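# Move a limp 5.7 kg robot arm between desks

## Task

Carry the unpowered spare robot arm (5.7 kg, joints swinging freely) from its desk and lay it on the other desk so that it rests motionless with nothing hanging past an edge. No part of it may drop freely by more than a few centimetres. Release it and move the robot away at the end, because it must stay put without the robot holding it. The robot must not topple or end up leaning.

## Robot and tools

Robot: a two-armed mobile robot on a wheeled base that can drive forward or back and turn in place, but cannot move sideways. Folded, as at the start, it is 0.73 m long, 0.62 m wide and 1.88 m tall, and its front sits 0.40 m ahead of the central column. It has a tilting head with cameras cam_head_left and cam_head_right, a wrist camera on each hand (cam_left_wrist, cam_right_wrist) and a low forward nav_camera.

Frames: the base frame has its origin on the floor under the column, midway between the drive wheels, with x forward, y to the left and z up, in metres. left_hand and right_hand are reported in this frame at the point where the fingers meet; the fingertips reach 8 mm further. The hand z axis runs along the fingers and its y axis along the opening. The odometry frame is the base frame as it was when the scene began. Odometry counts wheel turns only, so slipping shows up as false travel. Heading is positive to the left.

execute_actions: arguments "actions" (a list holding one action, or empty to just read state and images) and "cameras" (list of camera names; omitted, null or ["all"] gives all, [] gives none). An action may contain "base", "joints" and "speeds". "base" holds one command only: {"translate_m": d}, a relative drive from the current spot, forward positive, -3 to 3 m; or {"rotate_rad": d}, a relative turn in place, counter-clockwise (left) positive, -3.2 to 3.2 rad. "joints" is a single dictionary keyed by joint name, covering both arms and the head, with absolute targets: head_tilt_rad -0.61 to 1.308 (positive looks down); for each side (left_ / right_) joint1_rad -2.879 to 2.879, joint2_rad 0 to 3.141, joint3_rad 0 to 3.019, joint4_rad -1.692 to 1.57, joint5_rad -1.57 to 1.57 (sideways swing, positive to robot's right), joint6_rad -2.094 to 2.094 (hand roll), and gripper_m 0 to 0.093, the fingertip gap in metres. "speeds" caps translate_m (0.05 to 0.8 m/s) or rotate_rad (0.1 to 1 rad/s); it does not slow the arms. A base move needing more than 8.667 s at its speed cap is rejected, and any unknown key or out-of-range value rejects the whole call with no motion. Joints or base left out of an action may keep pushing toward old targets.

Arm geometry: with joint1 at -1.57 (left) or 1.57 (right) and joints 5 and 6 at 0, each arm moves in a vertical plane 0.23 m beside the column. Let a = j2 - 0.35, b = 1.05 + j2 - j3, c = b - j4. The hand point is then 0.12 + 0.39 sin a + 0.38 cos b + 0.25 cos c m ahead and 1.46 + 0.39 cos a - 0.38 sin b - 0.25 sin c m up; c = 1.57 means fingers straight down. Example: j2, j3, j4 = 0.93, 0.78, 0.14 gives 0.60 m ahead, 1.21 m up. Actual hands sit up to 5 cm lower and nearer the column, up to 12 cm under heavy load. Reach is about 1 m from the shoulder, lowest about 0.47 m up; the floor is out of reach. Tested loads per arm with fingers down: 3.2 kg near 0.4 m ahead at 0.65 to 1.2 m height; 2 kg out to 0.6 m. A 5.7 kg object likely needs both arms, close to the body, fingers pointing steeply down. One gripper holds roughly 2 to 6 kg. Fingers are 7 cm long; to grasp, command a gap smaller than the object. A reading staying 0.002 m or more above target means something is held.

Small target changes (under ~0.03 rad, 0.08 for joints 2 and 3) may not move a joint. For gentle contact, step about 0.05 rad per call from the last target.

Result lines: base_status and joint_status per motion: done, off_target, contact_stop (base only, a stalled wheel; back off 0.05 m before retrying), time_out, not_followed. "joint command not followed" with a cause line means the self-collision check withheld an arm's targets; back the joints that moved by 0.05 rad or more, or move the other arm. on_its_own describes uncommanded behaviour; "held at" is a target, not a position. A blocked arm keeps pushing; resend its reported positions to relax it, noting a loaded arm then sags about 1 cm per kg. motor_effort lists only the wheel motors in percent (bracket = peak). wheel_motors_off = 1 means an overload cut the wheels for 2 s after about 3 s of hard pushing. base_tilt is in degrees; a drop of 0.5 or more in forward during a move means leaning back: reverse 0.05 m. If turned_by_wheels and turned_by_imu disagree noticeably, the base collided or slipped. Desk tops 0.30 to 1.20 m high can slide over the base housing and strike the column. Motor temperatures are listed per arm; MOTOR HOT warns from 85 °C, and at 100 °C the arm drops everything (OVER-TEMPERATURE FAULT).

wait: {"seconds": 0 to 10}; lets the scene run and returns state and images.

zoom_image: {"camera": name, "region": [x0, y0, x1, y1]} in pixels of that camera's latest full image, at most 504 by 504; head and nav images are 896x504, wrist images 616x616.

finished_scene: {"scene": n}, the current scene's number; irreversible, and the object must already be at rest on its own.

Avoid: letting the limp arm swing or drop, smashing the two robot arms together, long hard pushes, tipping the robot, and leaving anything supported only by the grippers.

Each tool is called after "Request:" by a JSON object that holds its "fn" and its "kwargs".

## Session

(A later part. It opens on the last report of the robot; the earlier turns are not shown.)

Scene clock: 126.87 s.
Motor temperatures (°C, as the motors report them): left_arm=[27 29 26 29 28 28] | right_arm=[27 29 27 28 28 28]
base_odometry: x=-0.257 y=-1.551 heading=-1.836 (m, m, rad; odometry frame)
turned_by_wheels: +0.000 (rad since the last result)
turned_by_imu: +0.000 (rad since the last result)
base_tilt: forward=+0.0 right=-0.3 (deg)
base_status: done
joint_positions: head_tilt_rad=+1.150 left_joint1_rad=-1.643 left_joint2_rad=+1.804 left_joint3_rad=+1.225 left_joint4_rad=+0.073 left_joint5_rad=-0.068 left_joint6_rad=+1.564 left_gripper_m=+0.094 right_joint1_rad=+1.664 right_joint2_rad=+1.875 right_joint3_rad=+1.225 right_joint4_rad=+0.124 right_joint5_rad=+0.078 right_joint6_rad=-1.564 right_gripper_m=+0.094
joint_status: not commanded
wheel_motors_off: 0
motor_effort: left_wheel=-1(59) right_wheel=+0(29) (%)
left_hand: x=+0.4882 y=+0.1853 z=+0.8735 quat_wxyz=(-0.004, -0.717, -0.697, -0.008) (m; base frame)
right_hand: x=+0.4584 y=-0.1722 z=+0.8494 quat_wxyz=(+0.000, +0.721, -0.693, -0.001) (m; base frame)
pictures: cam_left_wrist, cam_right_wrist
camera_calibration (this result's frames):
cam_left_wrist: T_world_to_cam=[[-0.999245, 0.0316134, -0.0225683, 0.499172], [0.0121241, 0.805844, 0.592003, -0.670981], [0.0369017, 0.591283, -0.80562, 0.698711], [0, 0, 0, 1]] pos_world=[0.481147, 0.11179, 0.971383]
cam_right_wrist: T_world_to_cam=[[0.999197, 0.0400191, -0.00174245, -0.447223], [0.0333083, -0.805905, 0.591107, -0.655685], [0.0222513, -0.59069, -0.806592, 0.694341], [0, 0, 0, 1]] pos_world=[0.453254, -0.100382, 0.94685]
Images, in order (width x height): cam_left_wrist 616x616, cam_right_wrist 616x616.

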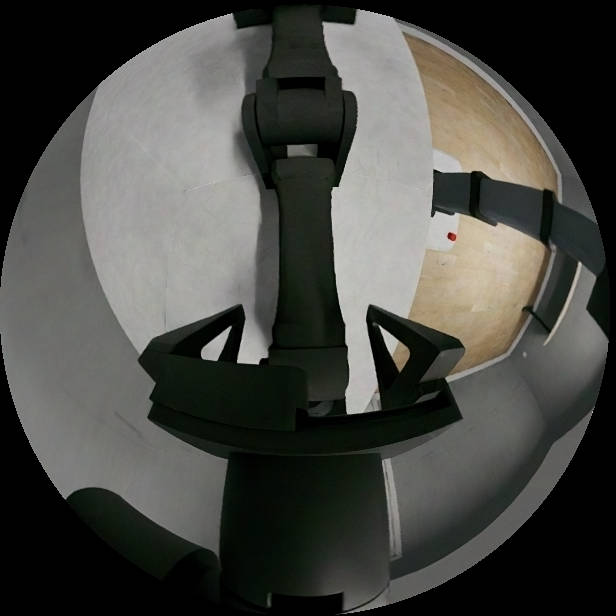

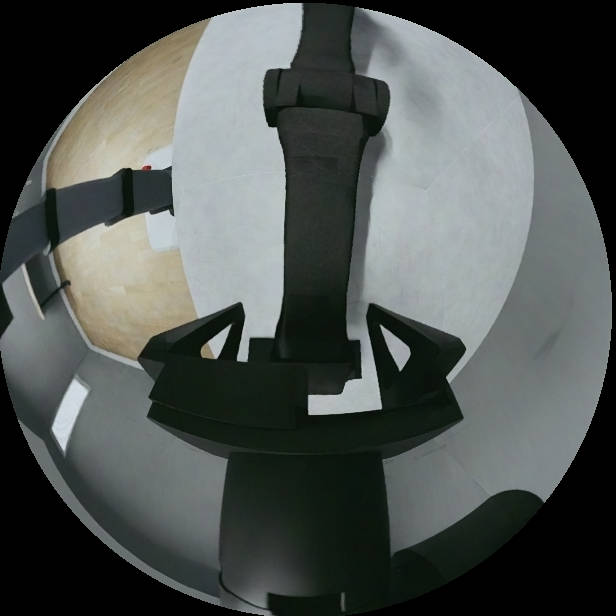

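Request:
{"fn": "execute_actions", "kwargs": {"actions": [{"joints":{"left_joint2_rad":1.94,"left_joint3_rad":1.34,"left_joint4_rad":0.075,"right_joint2_rad":2.01,"right_joint3_rad":1.35,"right_joint4_rad":0.136}}], "cameras": ["cam_head_left","cam_left_wrist","cam_right_wrist"]}}

Scene clock: 134.10 s.
Motor temperatures (°C, as the motors report them): left_arm=[27 29 26 29 28 28] | right_arm=[27 29 27 28 28 28]
base_odometry: x=-0.257 y=-1.551 heading=-1.836 (m, m, rad; odometry frame)
turned_by_wheels: +0.000 (rad since the last result)
turned_by_imu: +0.000 (rad since the last result)
base_tilt: forward=+0.2 right=-0.5 (deg)
base_status: not commanded
joint_positions: head_tilt_rad=+1.150 left_joint1_rad=-1.643 left_joint2_rad=+1.945 left_joint3_rad=+1.338 left_joint4_rad=+0.073 left_joint5_rad=-0.068 left_joint6_rad=+1.563 left_gripper_m=+0.094 right_joint1_rad=+1.664 right_joint2_rad=+2.014 right_joint3_rad=+1.348 right_joint4_rad=+0.129 right_joint5_rad=+0.078 right_joint6_rad=-1.564 right_gripper_m=+0.094
joint_status: all done
wheel_motors_off: 0
motor_effort: left_wheel=-1(2) right_wheel=-1(1) (%)
left_hand: x=+0.4735 y=+0.1826 z=+0.8202 quat_wxyz=(+0.005, -0.717, -0.697, +0.001) (m; base frame)
right_hand: x=+0.4487 y=-0.1685 z=+0.7973 quat_wxyz=(+0.003, +0.721, -0.693, -0.005) (m; base frame)
pictures: cam_head_left, cam_left_wrist, cam_right_wrist
camera_calibration (this result's frames):
cam_head_left: T_world_to_cam=[[-0.00920882, -0.999936, -0.00655125, 0.0391266], [-0.879917, 0.0112155, -0.474995, 0.77413], [0.475038, 0.00139042, -0.879964, 1.26941], [0, 0, 0, 1]] pos_world=[0.0785154, 0.0286768, 1.485]
cam_left_wrist: T_world_to_cam=[[-0.999448, 0.0329204, 0.00445997, 0.46101], [0.0291664, 0.805244, 0.592226, -0.645162], [0.0159049, 0.592029, -0.80576, 0.667903], [0, 0, 0, 1]] pos_world=[0.46895, 0.108918, 0.918195]
cam_right_wrist: T_world_to_cam=[[0.999099, 0.0408143, -0.0116281, -0.429783], [0.0397896, -0.805604, 0.591117, -0.624375], [0.0147584, -0.591047, -0.806502, 0.657959], [0, 0, 0, 1]] pos_world=[0.444529, -0.0965729, 0.894726]
Images, in order (width x height): cam_head_left 896x504, cam_left_wrist 616x616, cam_right_wrist 616x616.

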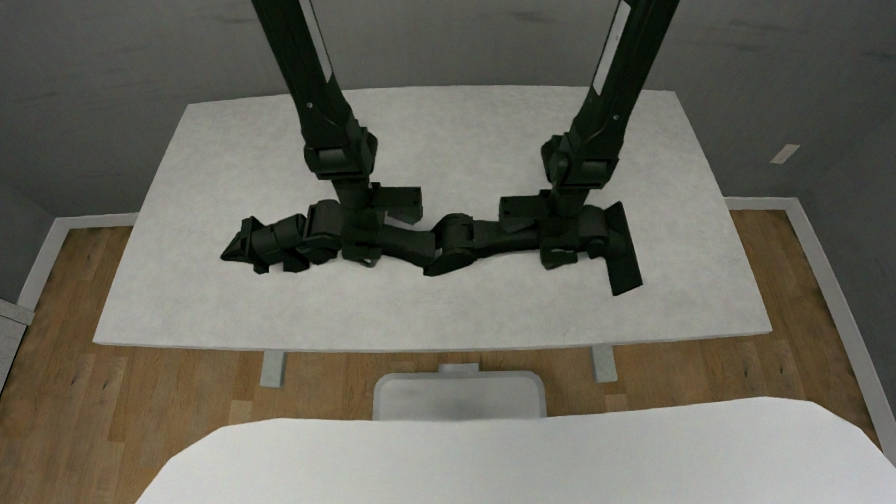

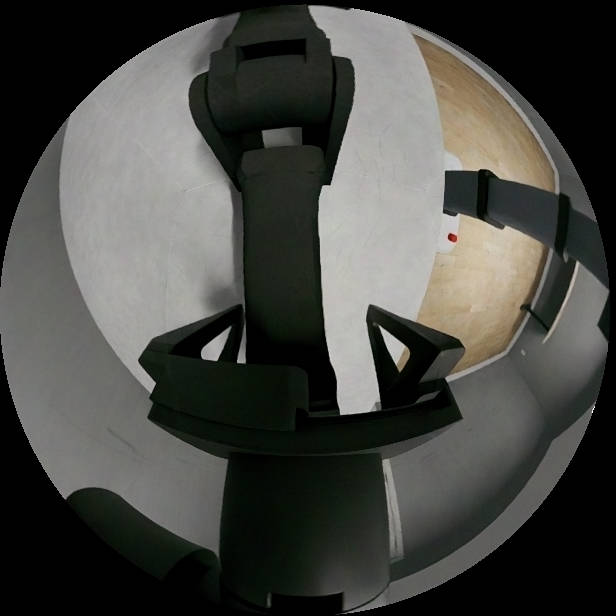

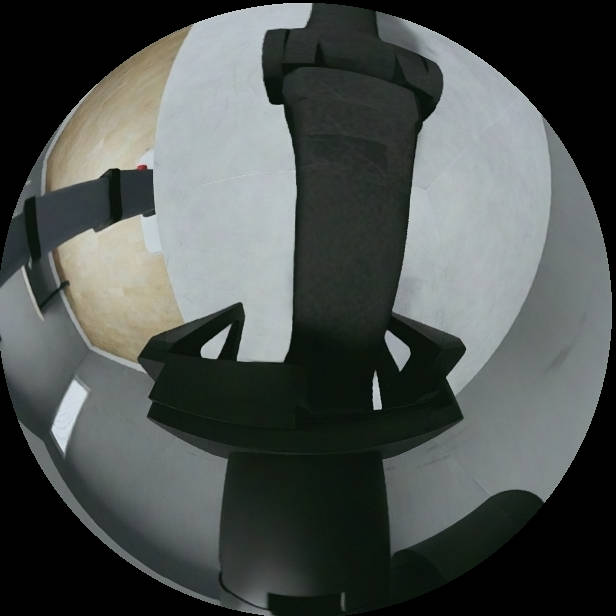

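Request:
{"fn": "zoom_image", "kwargs": {"camera": "cam_head_left", "region": [300, 150, 660, 310]}}

Region (300, 150, 660, 310) of cam_head_left's 896x504 image, scaled by 1.400, with more detail than that image has.

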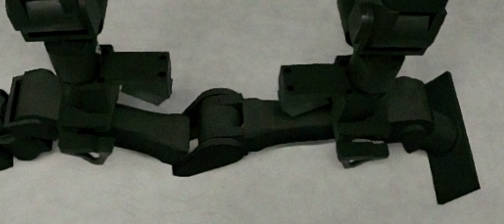

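Request:
{"fn": "execute_actions", "kwargs": {"actions": [{"joints":{"left_joint2_rad":2.02,"left_joint3_rad":1.42,"left_joint4_rad":0.085,"right_joint2_rad":2.09,"right_joint3_rad":1.43,"right_joint4_rad":0.14}}], "cameras": ["cam_head_left","cam_left_wrist","cam_right_wrist"]}}

Scene clock: 140.00 s.
Motor temperatures (°C, as the motors report them): left_arm=[27 29 26 29 28 28] | right_arm=[27 29 27 28 28 28]
base_odometry: x=-0.257 y=-1.551 heading=-1.836 (m, m, rad; odometry frame)
turned_by_wheels: +0.000 (rad since the last result)
turned_by_imu: +0.000 (rad since the last result)
base_tilt: forward=+0.1 right=-0.3 (deg)
base_status: not commanded
joint_positions: head_tilt_rad=+1.150 left_joint1_rad=-1.649 left_joint2_rad=+1.991 left_joint3_rad=+1.416 left_joint4_rad=+0.072 left_joint5_rad=-0.071 left_joint6_rad=+1.561 left_gripper_m=+0.094 right_joint1_rad=+1.666 right_joint2_rad=+2.050 right_joint3_rad=+1.413 right_joint4_rad=+0.130 right_joint5_rad=+0.088 right_joint6_rad=-1.562 right_gripper_m=+0.094
joint_status: all done
wheel_motors_off: 0
motor_effort: left_wheel=-2(2) right_wheel=+1(1) (%)
left_hand: x=+0.4919 y=+0.1763 z=+0.8020 quat_wxyz=(-0.007, -0.717, -0.697, -0.009) (m; base frame)
right_hand: x=+0.4644 y=-0.1664 z=+0.7822 quat_wxyz=(-0.004, +0.720, -0.694, +0.008) (m; base frame)
pictures: cam_head_left, cam_left_wrist, cam_right_wrist
camera_calibration (this result's frames):
cam_head_left: T_world_to_cam=[[-0.00920882, -0.999936, -0.00655125, 0.0391266], [-0.879917, 0.0112155, -0.474995, 0.77413], [0.475038, 0.00139042, -0.879964, 1.26941], [0, 0, 0, 1]] pos_world=[0.0785154, 0.0286768, 1.485]
cam_left_wrist: T_world_to_cam=[[-0.99914, 0.0318129, -0.0265799, 0.504656], [0.010004, 0.807249, 0.590126, -0.619149], [0.0402303, 0.589353, -0.806873, 0.646043], [0, 0, 0, 1]] pos_world=[0.484426, 0.103005, 0.900064]
cam_right_wrist: T_world_to_cam=[[0.99912, 0.0384987, 0.0166552, -0.468223], [0.020951, -0.801984, 0.596978, -0.609592], [0.0363401, -0.596104, -0.802085, 0.632448], [0, 0, 0, 1]] pos_world=[0.457599, -0.0938527, 0.878988]
Images, in order (width x height): cam_head_left 896x504, cam_left_wrist 616x616, cam_right_wrist 616x616.

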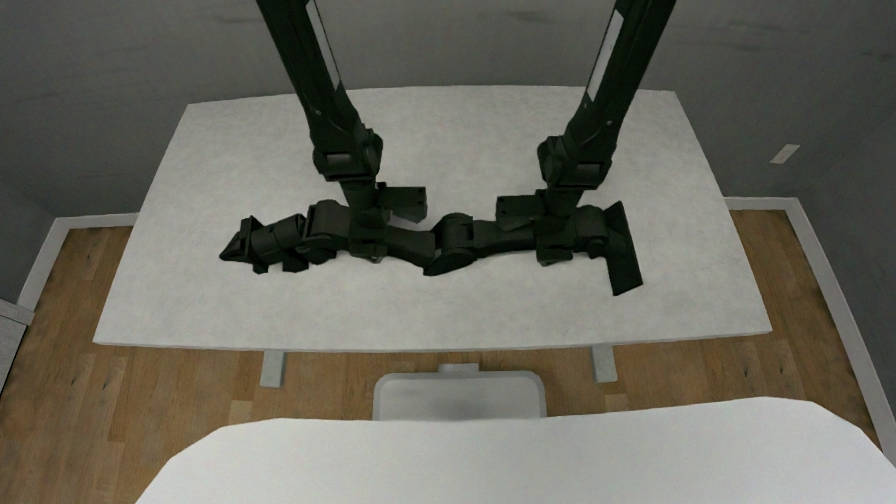

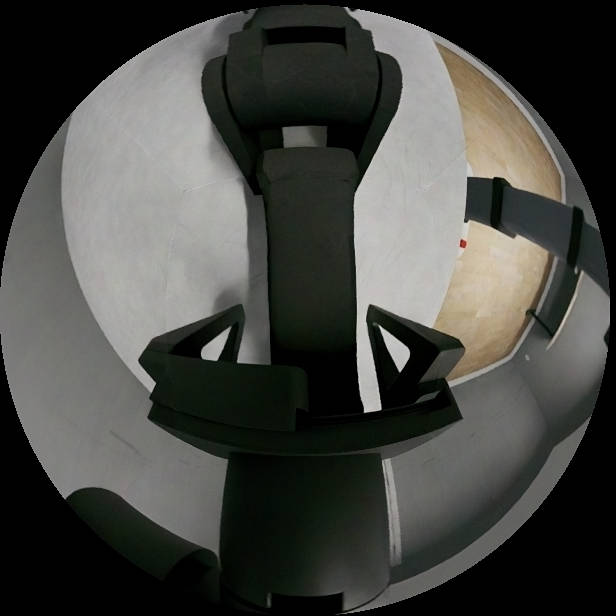

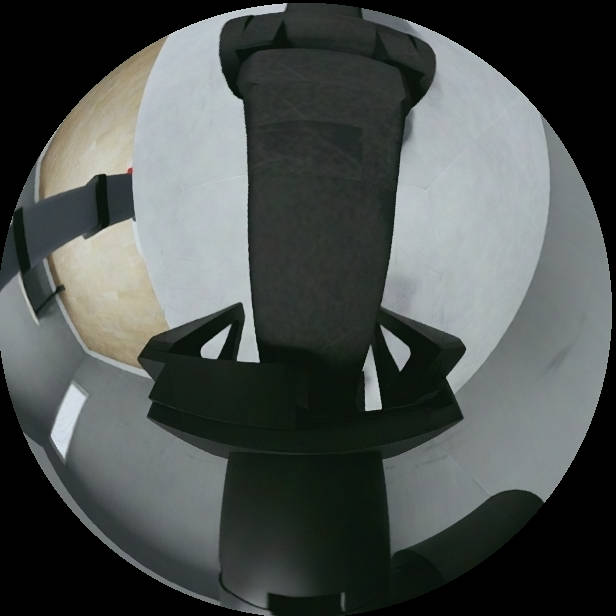

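Request:
{"fn": "execute_actions", "kwargs": {"actions": [{"joints":{"left_gripper_m":0.0,"right_gripper_m":0.0}}], "cameras": ["cam_head_left","cam_left_wrist","cam_right_wrist"]}}

Scene clock: 143.23 s.
Motor temperatures (°C, as the motors report them): left_arm=[27 29 26 29 28 28] | right_arm=[27 29 27 28 28 28]
base_odometry: x=-0.257 y=-1.551 heading=-1.836 (m, m, rad; odometry frame)
turned_by_wheels: +0.000 (rad since the last result)
turned_by_imu: +0.000 (rad since the last result)
base_tilt: forward=+0.1 right=-0.4 (deg)
base_status: not commanded
joint_positions: head_tilt_rad=+1.150 left_joint1_rad=-1.652 left_joint2_rad=+1.996 left_joint3_rad=+1.412 left_joint4_rad=+0.073 left_joint5_rad=-0.072 left_joint6_rad=+1.558 left_gripper_m=+0.054 right_joint1_rad=+1.667 right_joint2_rad=+2.048 right_joint3_rad=+1.416 right_joint4_rad=+0.131 right_joint5_rad=+0.089 right_joint6_rad=-1.559 right_gripper_m=+0.052
joint_status: left_gripper_m off_target (ended at +0.054, target +0.000); right_gripper_m off_target (ended at +0.052, target +0.000)
wheel_motors_off: 0
motor_effort: left_wheel=-1(4) right_wheel=+1(2) (%)
left_hand: x=+0.4867 y=+0.1744 z=+0.8004 quat_wxyz=(-0.005, -0.717, -0.697, -0.006) (m; base frame)
right_hand: x=+0.4686 y=-0.1656 z=+0.7829 quat_wxyz=(-0.007, +0.719, -0.695, +0.011) (m; base frame)
pictures: cam_head_left, cam_left_wrist, cam_right_wrist
camera_calibration (this result's frames):
cam_head_left: T_world_to_cam=[[-0.00920882, -0.999936, -0.00655125, 0.0391266], [-0.879917, 0.0112155, -0.474994, 0.77413], [0.475038, 0.00139042, -0.879964, 1.26941], [0, 0, 0, 1]] pos_world=[0.0785154, 0.0286768, 1.485]
cam_left_wrist: T_world_to_cam=[[-0.999333, 0.0309317, -0.0194335, 0.494017], [0.0135698, 0.808256, 0.588675, -0.617335], [0.033916, 0.588018, -0.808136, 0.650373], [0, 0, 0, 1]] pos_world=[0.480006, 0.101253, 0.898601]
cam_right_wrist: T_world_to_cam=[[0.999079, 0.035359, 0.0243236, -0.478899], [0.013844, -0.801978, 0.597193, -0.606334], [0.0406231, -0.596306, -0.801729, 0.631024], [0, 0, 0, 1]] pos_world=[0.461218, -0.0930497, 0.879657]
Images, in order (width x height): cam_head_left 896x504, cam_left_wrist 616x616, cam_right_wrist 616x616.

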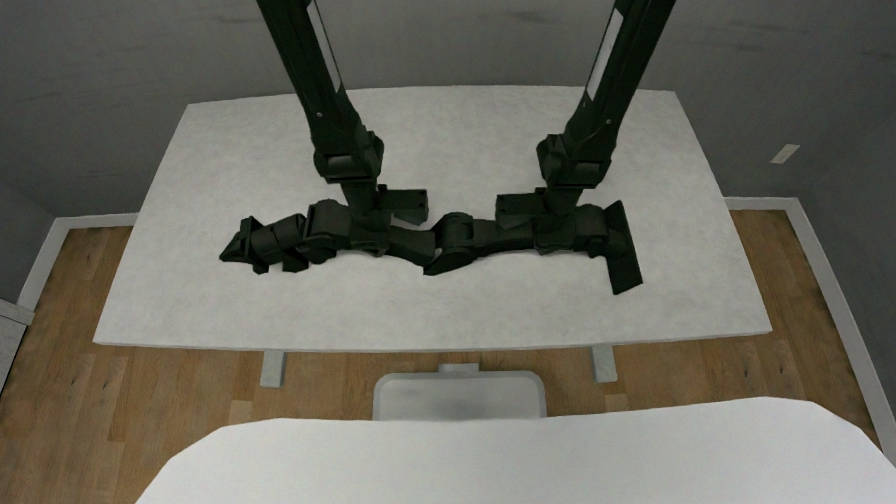

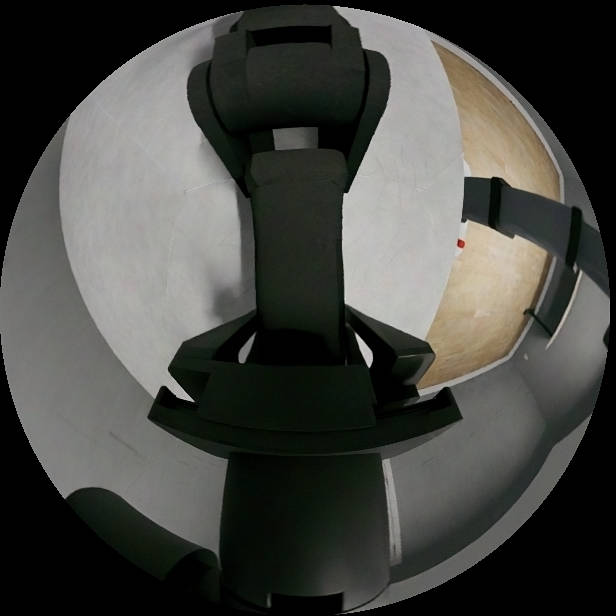

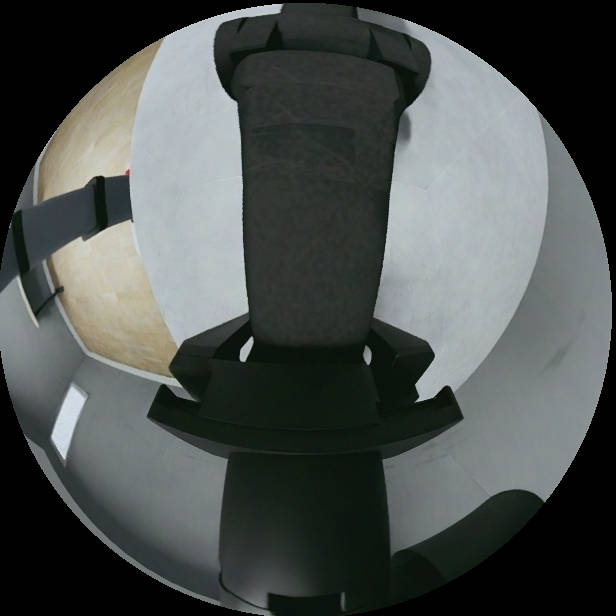

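Request:
{"fn": "execute_actions", "kwargs": {"actions": [{"joints":{"left_joint2_rad":1.90,"left_joint3_rad":1.31,"left_joint4_rad":0.08,"right_joint2_rad":1.96,"right_joint3_rad":1.31,"right_joint4_rad":0.135}}], "cameras": ["cam_head_left","cam_left_wrist","cam_right_wrist"]}}

Scene clock: 147.87 s.
Motor temperatures (°C, as the motors report them): left_arm=[27 29 26 29 28 28] | right_arm=[27 29 27 28 28 28]
base_odometry: x=-0.257 y=-1.551 heading=-1.836 (m, m, rad; odometry frame)
turned_by_wheels: +0.000 (rad since the last result)
turned_by_imu: +0.000 (rad since the last result)
base_tilt: forward=+0.2 right=-0.4 (deg)
base_status: not commanded
joint_positions: head_tilt_rad=+1.150 left_joint1_rad=-1.654 left_joint2_rad=+1.980 left_joint3_rad=+1.311 left_joint4_rad=+0.083 left_joint5_rad=-0.058 left_joint6_rad=+1.520 left_gripper_m=+0.054 right_joint1_rad=+1.667 right_joint2_rad=+2.038 right_joint3_rad=+1.333 right_joint4_rad=+0.142 right_joint5_rad=+0.066 right_joint6_rad=-1.574 right_gripper_m=+0.052
joint_status: all done
wheel_motors_off: 0
motor_effort: left_wheel=-2(2) right_wheel=-1(2) (%)
left_hand: x=+0.4363 y=+0.1733 z=+0.8105 quat_wxyz=(+0.018, -0.705, -0.709, +0.026) (m; base frame)
right_hand: x=+0.4258 y=-0.1643 z=+0.7908 quat_wxyz=(+0.008, +0.726, -0.687, -0.019) (m; base frame)
pictures: cam_head_left, cam_left_wrist, cam_right_wrist
camera_calibration (this result's frames):
cam_head_left: T_world_to_cam=[[-0.00920882, -0.999936, -0.00655125, 0.0391266], [-0.879917, 0.0112155, -0.474994, 0.77413], [0.475038, 0.00139042, -0.879964, 1.26941], [0, 0, 0, 1]] pos_world=[0.0785154, 0.0286768, 1.485]
cam_left_wrist: T_world_to_cam=[[-0.998428, -0.00103423, 0.0560358, 0.387859], [0.0315601, 0.815862, 0.577385, -0.621733], [-0.0463146, 0.578246, -0.814547, 0.702784], [0, 0, 0, 1]] pos_world=[0.439421, 0.101267, 0.909696]
cam_right_wrist: T_world_to_cam=[[0.997743, 0.055086, -0.0383875, -0.383006], [0.0671391, -0.813123, 0.578208, -0.618936], [0.000637351, -0.57948, -0.814986, 0.670112], [0, 0, 0, 1]] pos_world=[0.42327, -0.093856, 0.889302]
Images, in order (width x height): cam_head_left 896x504, cam_left_wrist 616x616, cam_right_wrist 616x616.

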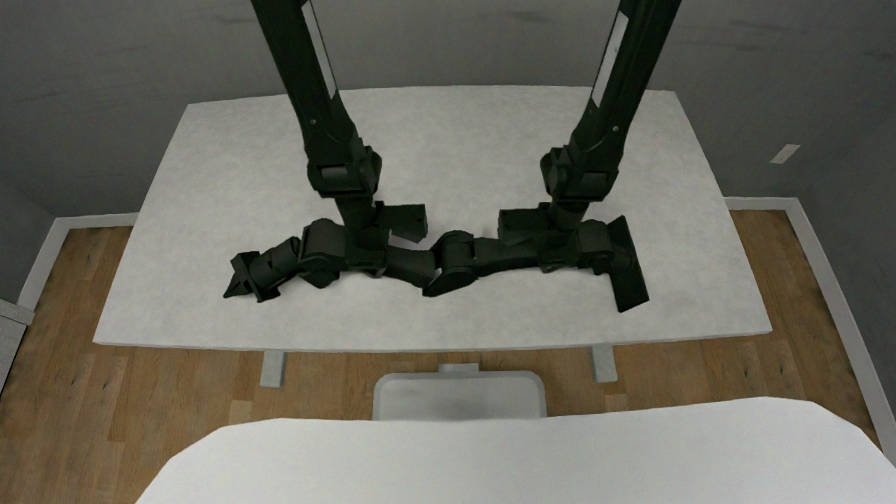

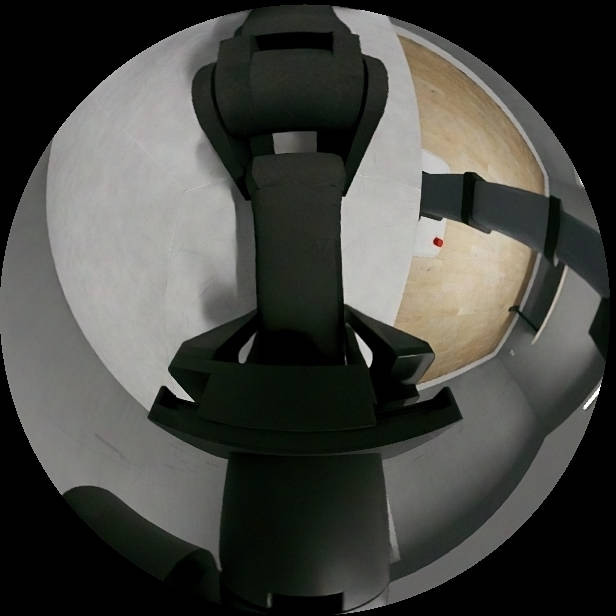

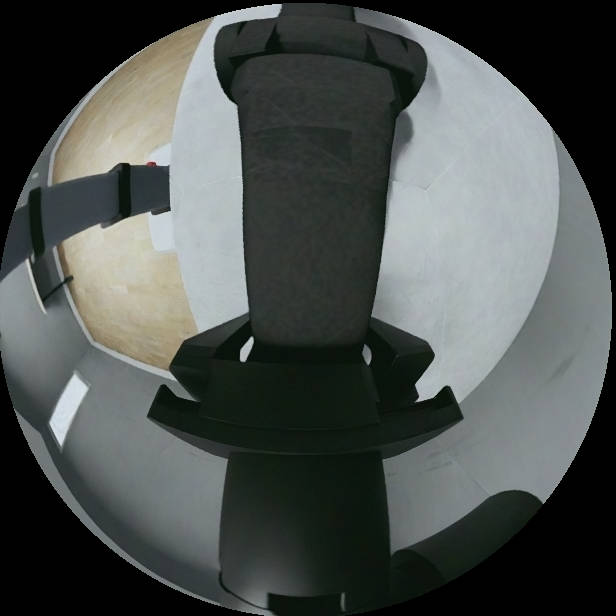

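Request:
{"fn": "execute_actions", "kwargs": {"actions": [{"joints":{"left_joint2_rad":1.80,"left_joint3_rad":1.19,"left_joint4_rad":0.12,"right_joint2_rad":1.86,"right_joint3_rad":1.19,"right_joint4_rad":0.15}}], "cameras": ["cam_head_left","cam_left_wrist","cam_right_wrist"]}}

Scene clock: 152.80 s.
Motor temperatures (°C, as the motors report them): left_arm=[27 30 26 29 28 28] | right_arm=[27 30 27 28 28 28]
base_odometry: x=-0.257 y=-1.551 heading=-1.836 (m, m, rad; odometry frame)
turned_by_wheels: +0.000 (rad since the last result)
turned_by_imu: +0.000 (rad since the last result)
base_tilt: forward=+0.2 right=-0.4 (deg)
base_status: not commanded
joint_positions: head_tilt_rad=+1.150 left_joint1_rad=-1.654 left_joint2_rad=+1.906 left_joint3_rad=+1.219 left_joint4_rad=+0.117 left_joint5_rad=-0.049 left_joint6_rad=+1.545 left_gripper_m=+0.049 right_joint1_rad=+1.676 right_joint2_rad=+1.956 right_joint3_rad=+1.220 right_joint4_rad=+0.152 right_joint5_rad=+0.060 right_joint6_rad=-1.541 right_gripper_m=+0.052
joint_status: all done
wheel_motors_off: 0
on_its_own: left_gripper_m moved -0.004 toward your old target +0.000
motor_effort: left_wheel=-1(2) right_wheel=+0(2) (%)
left_hand: x=+0.4342 y=+0.1735 z=+0.8396 quat_wxyz=(+0.008, -0.713, -0.700, +0.024) (m; base frame)
right_hand: x=+0.4117 y=-0.1606 z=+0.8251 quat_wxyz=(+0.011, +0.716, -0.697, -0.031) (m; base frame)
pictures: cam_head_left, cam_left_wrist, cam_right_wrist
camera_calibration (this result's frames):
cam_head_left: T_world_to_cam=[[-0.00920882, -0.999936, -0.00655125, 0.0391266], [-0.879917, 0.0112155, -0.474995, 0.77413], [0.475038, 0.00139042, -0.879964, 1.26941], [0, 0, 0, 1]] pos_world=[0.0785154, 0.0286768, 1.485]
cam_left_wrist: T_world_to_cam=[[-0.998945, 0.0226307, 0.0399558, 0.393719], [0.0413641, 0.821321, 0.568964, -0.636774], [-0.0199404, 0.570017, -0.821391, 0.722027], [0, 0, 0, 1]] pos_world=[0.434041, 0.102519, 0.939637]
cam_right_wrist: T_world_to_cam=[[0.997841, 0.0287816, -0.0590272, -0.355066], [0.0572881, -0.820921, 0.568162, -0.623707], [-0.032104, -0.570317, -0.820797, 0.719995], [0, 0, 0, 1]] pos_world=[0.413145, -0.0911693, 0.924378]
Images, in order (width x height): cam_head_left 896x504, cam_left_wrist 616x616, cam_right_wrist 616x616.

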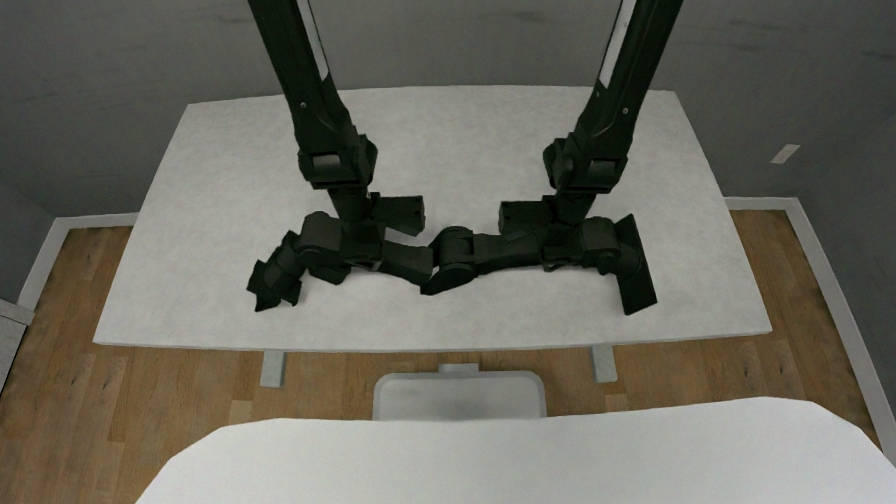

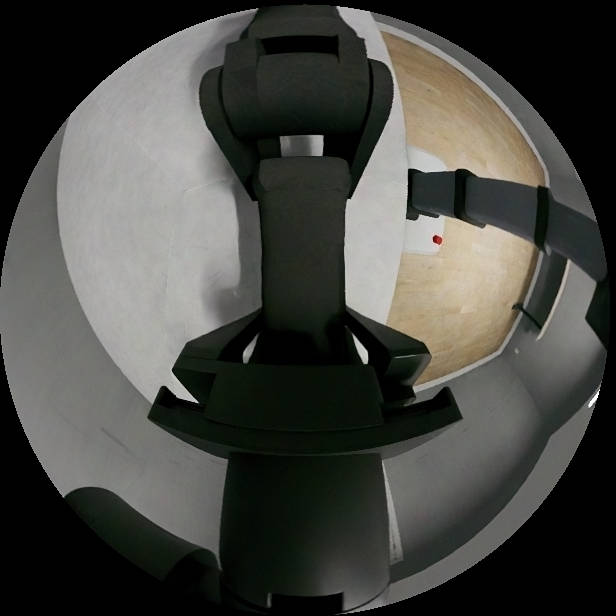

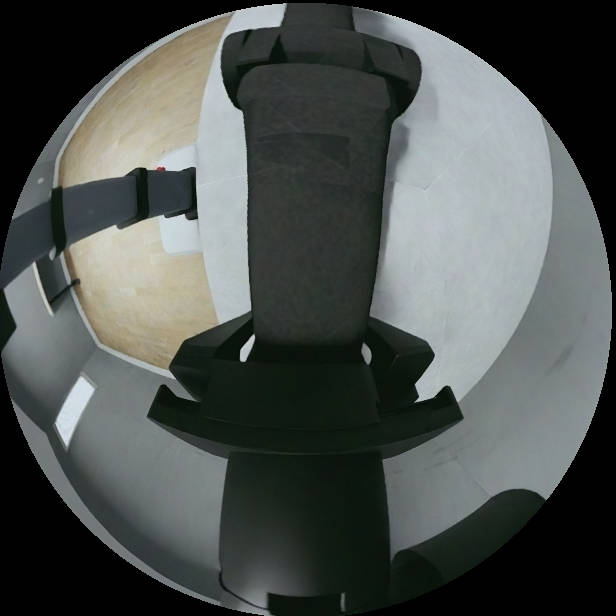

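Request:
{"fn": "execute_actions", "kwargs": {"actions": [{"joints":{"left_joint2_rad":1.70,"left_joint3_rad":1.08,"left_joint4_rad":0.15,"right_joint2_rad":1.76,"right_joint3_rad":1.08,"right_joint4_rad":0.17}}], "cameras": ["cam_head_left","cam_left_wrist"]}}

Request:
{"fn": "execute_actions", "kwargs": {"actions": [{"joints":{"left_joint2_rad":1.59,"left_joint3_rad":0.96,"left_joint4_rad":0.16,"right_joint2_rad":1.65,"right_joint3_rad":0.96,"right_joint4_rad":0.18}}], "cameras": ["cam_head_left","cam_left_wrist"]}}

Scene clock: 159.87 s.
Motor temperatures (°C, as the motors report them): left_arm=[27 31 26 29 29 28] | right_arm=[27 31 27 28 29 28]
base_odometry: x=-0.257 y=-1.551 heading=-1.836 (m, m, rad; odometry frame)
turned_by_wheels: +0.000 (rad since the last result)
turned_by_imu: +0.000 (rad since the last result)
base_tilt: forward=+0.0 right=-0.3 (deg)
base_status: not commanded
joint_positions: head_tilt_rad=+1.150 left_joint1_rad=-1.656 left_joint2_rad=+1.802 left_joint3_rad=+1.109 left_joint4_rad=+0.149 left_joint5_rad=-0.048 left_joint6_rad=+1.541 left_gripper_m=+0.049 right_joint1_rad=+1.683 right_joint2_rad=+1.848 right_joint3_rad=+1.112 right_joint4_rad=+0.175 right_joint5_rad=+0.057 right_joint6_rad=-1.543 right_gripper_m=+0.052
joint_status: all done
wheel_motors_off: 0
motor_effort: left_wheel=-2(3) right_wheel=-1(1) (%)
left_hand: x=+0.4355 y=+0.1748 z=+0.8796 quat_wxyz=(-0.002, -0.712, -0.702, +0.016) (m; base frame)
right_hand: x=+0.4162 y=-0.1586 z=+0.8666 quat_wxyz=(-0.001, +0.718, -0.696, -0.027) (m; base frame)
pictures: cam_head_left, cam_left_wrist
camera_calibration (this result's frames):
cam_head_left: T_world_to_cam=[[-0.00920882, -0.999936, -0.00655125, 0.0391266], [-0.879917, 0.0112155, -0.474994, 0.77413], [0.475038, 0.00139042, -0.879964, 1.26941], [0, 0, 0, 1]] pos_world=[0.0785154, 0.0286768, 1.485]
cam_left_wrist: T_world_to_cam=[[-0.999732, 0.0179719, 0.0145763, 0.416916], [0.0230675, 0.823819, 0.566383, -0.650845], [-0.00182925, 0.566568, -0.824013, 0.749207], [0, 0, 0, 1]] pos_world=[0.433188, 0.104209, 0.979907]
Images, in order (width x height): cam_head_left 896x504, cam_left_wrist 616x616.

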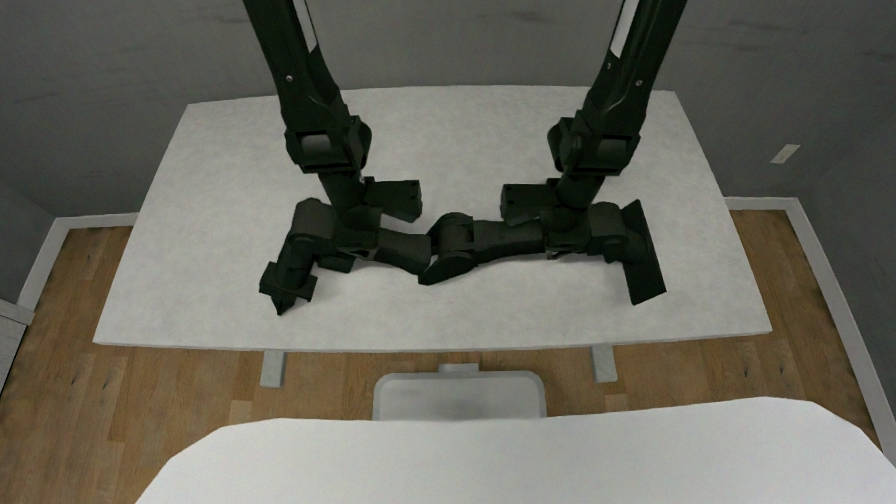

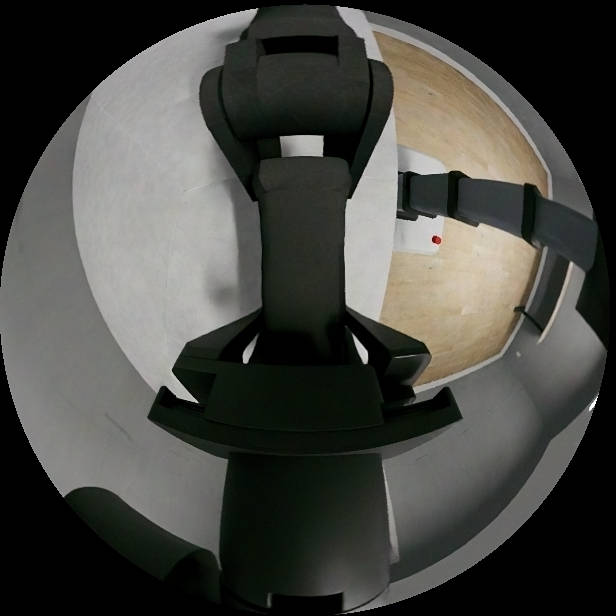

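Scene clock: 160.90 s.
Motor temperatures (°C, as the motors report them): left_arm=[27 31 26 29 29 28] | right_arm=[27 32 27 28 29 28]
base_odometry: x=-0.257 y=-1.551 heading=-1.836 (m, m, rad; odometry frame)
turned_by_wheels: +0.000 (rad since the last result)
turned_by_imu: +0.000 (rad since the last result)
base_tilt: forward=+0.2 right=-0.5 (deg)
base_status: not commanded
joint_positions: head_tilt_rad=+1.150 left_joint1_rad=-1.665 left_joint2_rad=+1.711 left_joint3_rad=+1.001 left_joint4_rad=+0.162 left_joint5_rad=-0.035 left_joint6_rad=+1.539 left_gripper_m=+0.049 right_joint1_rad=+1.684 right_joint2_rad=+1.734 right_joint3_rad=+0.983 right_joint4_rad=+0.181 right_joint5_rad=+0.057 right_joint6_rad=-1.541 right_gripper_m=+0.052
joint_status: all done
wheel_motors_off: 0
motor_effort: left_wheel=-2(3) right_wheel=+0(1) (%)
left_hand: x=+0.4226 y=+0.1701 z=+0.9159 quat_wxyz=(-0.008, -0.713, -0.701, +0.025) (m; base frame)
right_hand: x=+0.4035 y=-0.1634 z=+0.9114 quat_wxyz=(+0.002, +0.717, -0.696, -0.030) (m; base frame)
pictures: cam_head_left, cam_left_wrist
camera_calibration (this result's frames):
cam_head_left: T_world_to_cam=[[-0.00920882, -0.999936, -0.00655125, 0.0391266], [-0.879917, 0.0112155, -0.474995, 0.77413], [0.475038, 0.00139042, -0.879964, 1.2694], [0, 0, 0, 1]] pos_world=[0.0785154, 0.0286768, 1.485]
cam_left_wrist: T_world_to_cam=[[-0.999609, 0.021169, 0.0182542, 0.39963], [0.0277179, 0.835108, 0.549388, -0.655568], [-0.0036142, 0.549679, -0.835368, 0.795708], [0, 0, 0, 1]] pos_world=[0.420521, 0.101626, 1.01758]
Images, in order (width x height): cam_head_left 896x504, cam_left_wrist 616x616.

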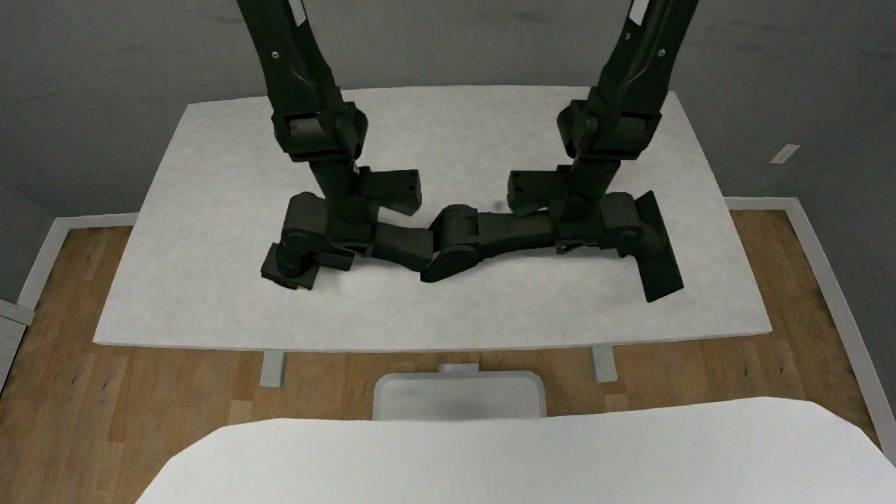

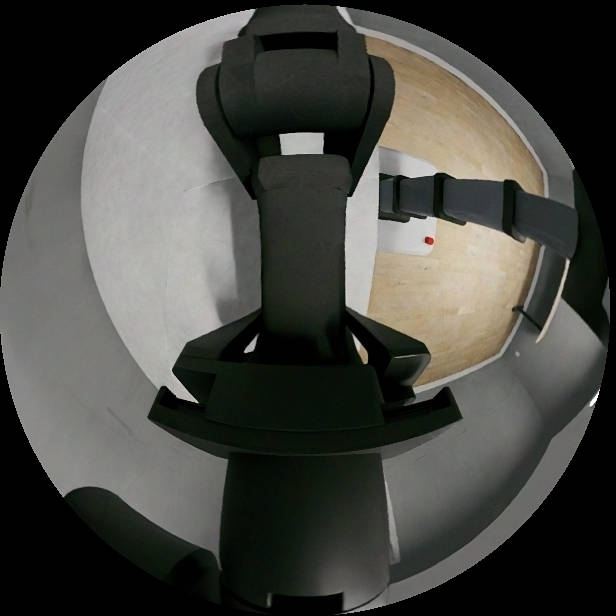

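Request:
{"fn": "execute_actions", "kwargs": {"actions": [{"joints":{"left_joint2_rad":1.48,"left_joint3_rad":0.85,"left_joint4_rad":0.15,"right_joint2_rad":1.54,"right_joint3_rad":0.85,"right_joint4_rad":0.17}}], "cameras": ["cam_head_left"]}}

Request:
{"fn": "execute_actions", "kwargs": {"actions": [{"joints":{"left_joint2_rad":1.37,"left_joint3_rad":0.75,"left_joint4_rad":0.13,"right_joint2_rad":1.43,"right_joint3_rad":0.75,"right_joint4_rad":0.15}}], "cameras": ["cam_head_left","cam_left_wrist","cam_right_wrist","nav_camera"]}}

Scene clock: 165.73 s.
Motor temperatures (°C, as the motors report them): left_arm=[27 32 27 29 29 28] | right_arm=[27 32 27 28 29 28]
base_odometry: x=-0.257 y=-1.551 heading=-1.836 (m, m, rad; odometry frame)
turned_by_wheels: +0.000 (rad since the last result)
turned_by_imu: +0.000 (rad since the last result)
base_tilt: forward=+0.2 right=-0.4 (deg)
base_status: not commanded
joint_positions: head_tilt_rad=+1.150 left_joint1_rad=-1.669 left_joint2_rad=+1.592 left_joint3_rad=+0.888 left_joint4_rad=+0.162 left_joint5_rad=-0.035 left_joint6_rad=+1.533 left_gripper_m=+0.049 right_joint1_rad=+1.694 right_joint2_rad=+1.618 right_joint3_rad=+0.877 right_joint4_rad=+0.178 right_joint5_rad=+0.052 right_joint6_rad=-1.540 right_gripper_m=+0.052
joint_status: all done
wheel_motors_off: 0
motor_effort: left_wheel=-2(3) right_wheel=+0(1) (%)
left_hand: x=+0.4145 y=+0.1719 z=+0.9595 quat_wxyz=(-0.011, -0.711, -0.703, +0.024) (m; base frame)
right_hand: x=+0.3980 y=-0.1612 z=+0.9541 quat_wxyz=(-0.005, +0.718, -0.695, -0.032) (m; base frame)
pictures: cam_head_left
camera_calibration (this result's frames):
cam_head_left: T_world_to_cam=[[-0.00920882, -0.999936, -0.00655125, 0.0391266], [-0.879917, 0.0112155, -0.474994, 0.77413], [0.475038, 0.00139042, -0.879964, 1.26941], [0, 0, 0, 1]] pos_world=[0.0785154, 0.0286768, 1.485]
Images, in order (width x height): cam_head_left 896x504.

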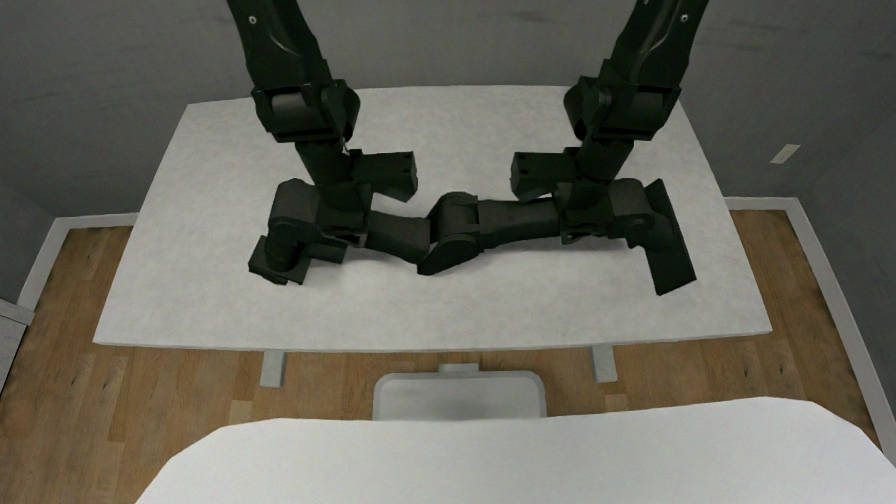

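Scene clock: 166.77 s.
Motor temperatures (°C, as the motors report them): left_arm=[27 32 27 29 29 28] | right_arm=[27 32 27 28 29 28]
base_odometry: x=-0.257 y=-1.551 heading=-1.836 (m, m, rad; odometry frame)
turned_by_wheels: +0.000 (rad since the last result)
turned_by_imu: +0.000 (rad since the last result)
base_tilt: forward=+0.1 right=-0.4 (deg)
base_status: not commanded
joint_positions: head_tilt_rad=+1.150 left_joint1_rad=-1.676 left_joint2_rad=+1.480 left_joint3_rad=+0.787 left_joint4_rad=+0.149 left_joint5_rad=-0.029 left_joint6_rad=+1.528 left_gripper_m=+0.049 right_joint1_rad=+1.697 right_joint2_rad=+1.507 right_joint3_rad=+0.777 right_joint4_rad=+0.162 right_joint5_rad=+0.048 right_joint6_rad=-1.539 right_gripper_m=+0.052
joint_status: all done
wheel_motors_off: 0
motor_effort: left_wheel=-1(3) right_wheel=+0(1) (%)
left_hand: x=+0.4015 y=+0.1705 z=+0.9992 quat_wxyz=(-0.014, -0.711, -0.703, +0.029) (m; base frame)
right_hand: x=+0.3862 y=-0.1635 z=+0.9932 quat_wxyz=(-0.006, +0.719, -0.694, -0.036) (m; base frame)
pictures: cam_head_left, cam_left_wrist, cam_right_wrist, nav_camera
camera_calibration (this result's frames):
cam_head_left: T_world_to_cam=[[-0.00920882, -0.999936, -0.00655125, 0.0391266], [-0.879917, 0.0112155, -0.474995, 0.77413], [0.475038, 0.00139042, -0.879964, 1.2694], [0, 0, 0, 1]] pos_world=[0.0785154, 0.0286768, 1.485]
cam_left_wrist: T_world_to_cam=[[-0.999751, 0.0157328, 0.0158347, 0.380373], [0.0217708, 0.84388, 0.53609, -0.686842], [-0.00492838, 0.536301, -0.844012, 0.876475], [0, 0, 0, 1]] pos_world=[0.399551, 0.103574, 1.10194]
cam_right_wrist: T_world_to_cam=[[0.998406, 0.0365439, -0.0430034, -0.33446], [0.0540563, -0.838129, 0.542786, -0.69655], [-0.0162069, -0.544246, -0.838769, 0.871445], [0, 0, 0, 1]] pos_world=[0.385703, -0.0972957, 1.09464]
Images, in order (width x height): cam_head_left 896x504, cam_left_wrist 616x616, cam_right_wrist 616x616, nav_camera 896x504.

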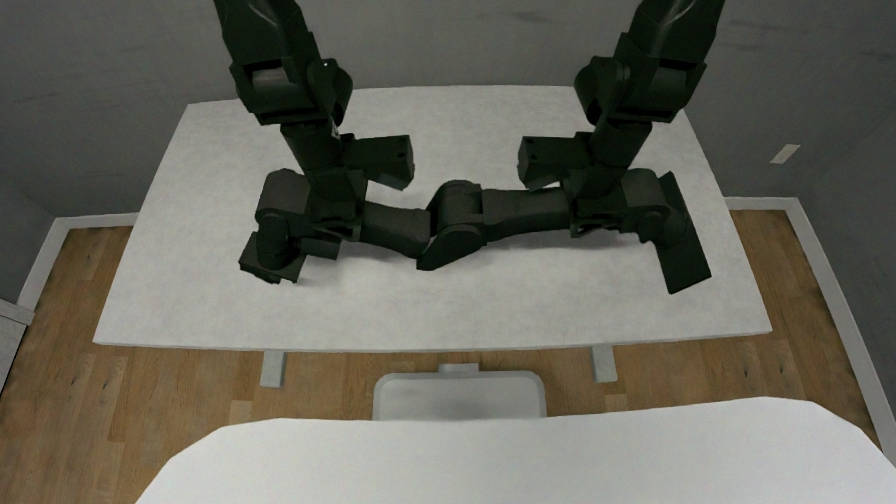

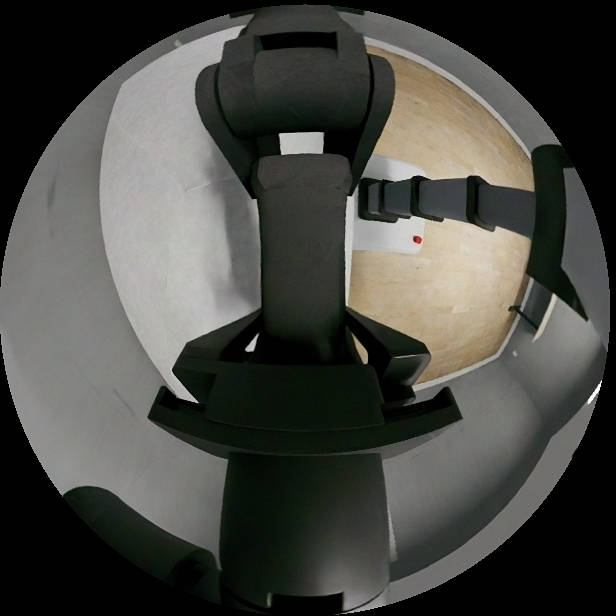

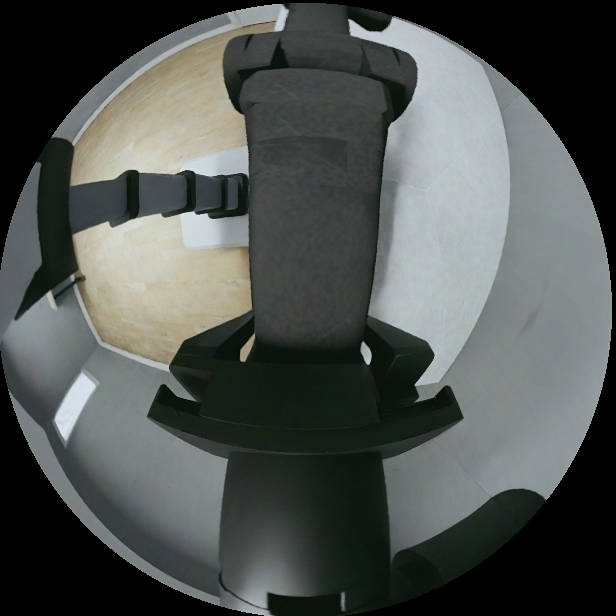

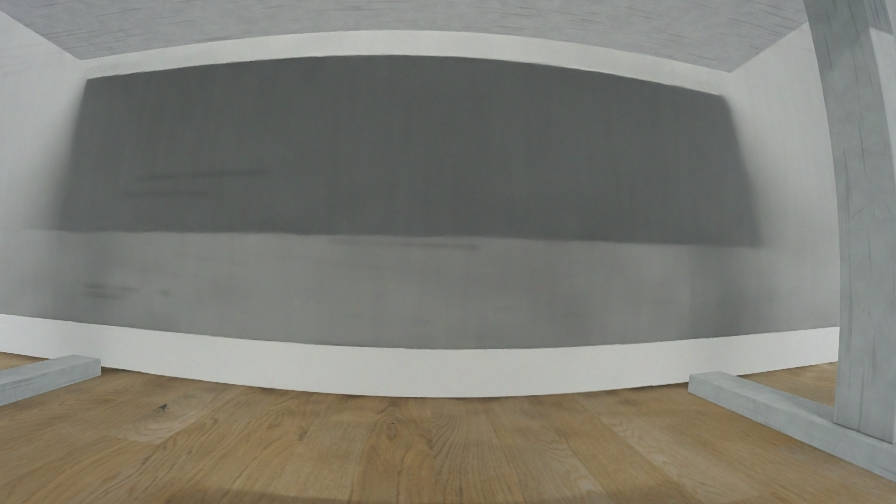

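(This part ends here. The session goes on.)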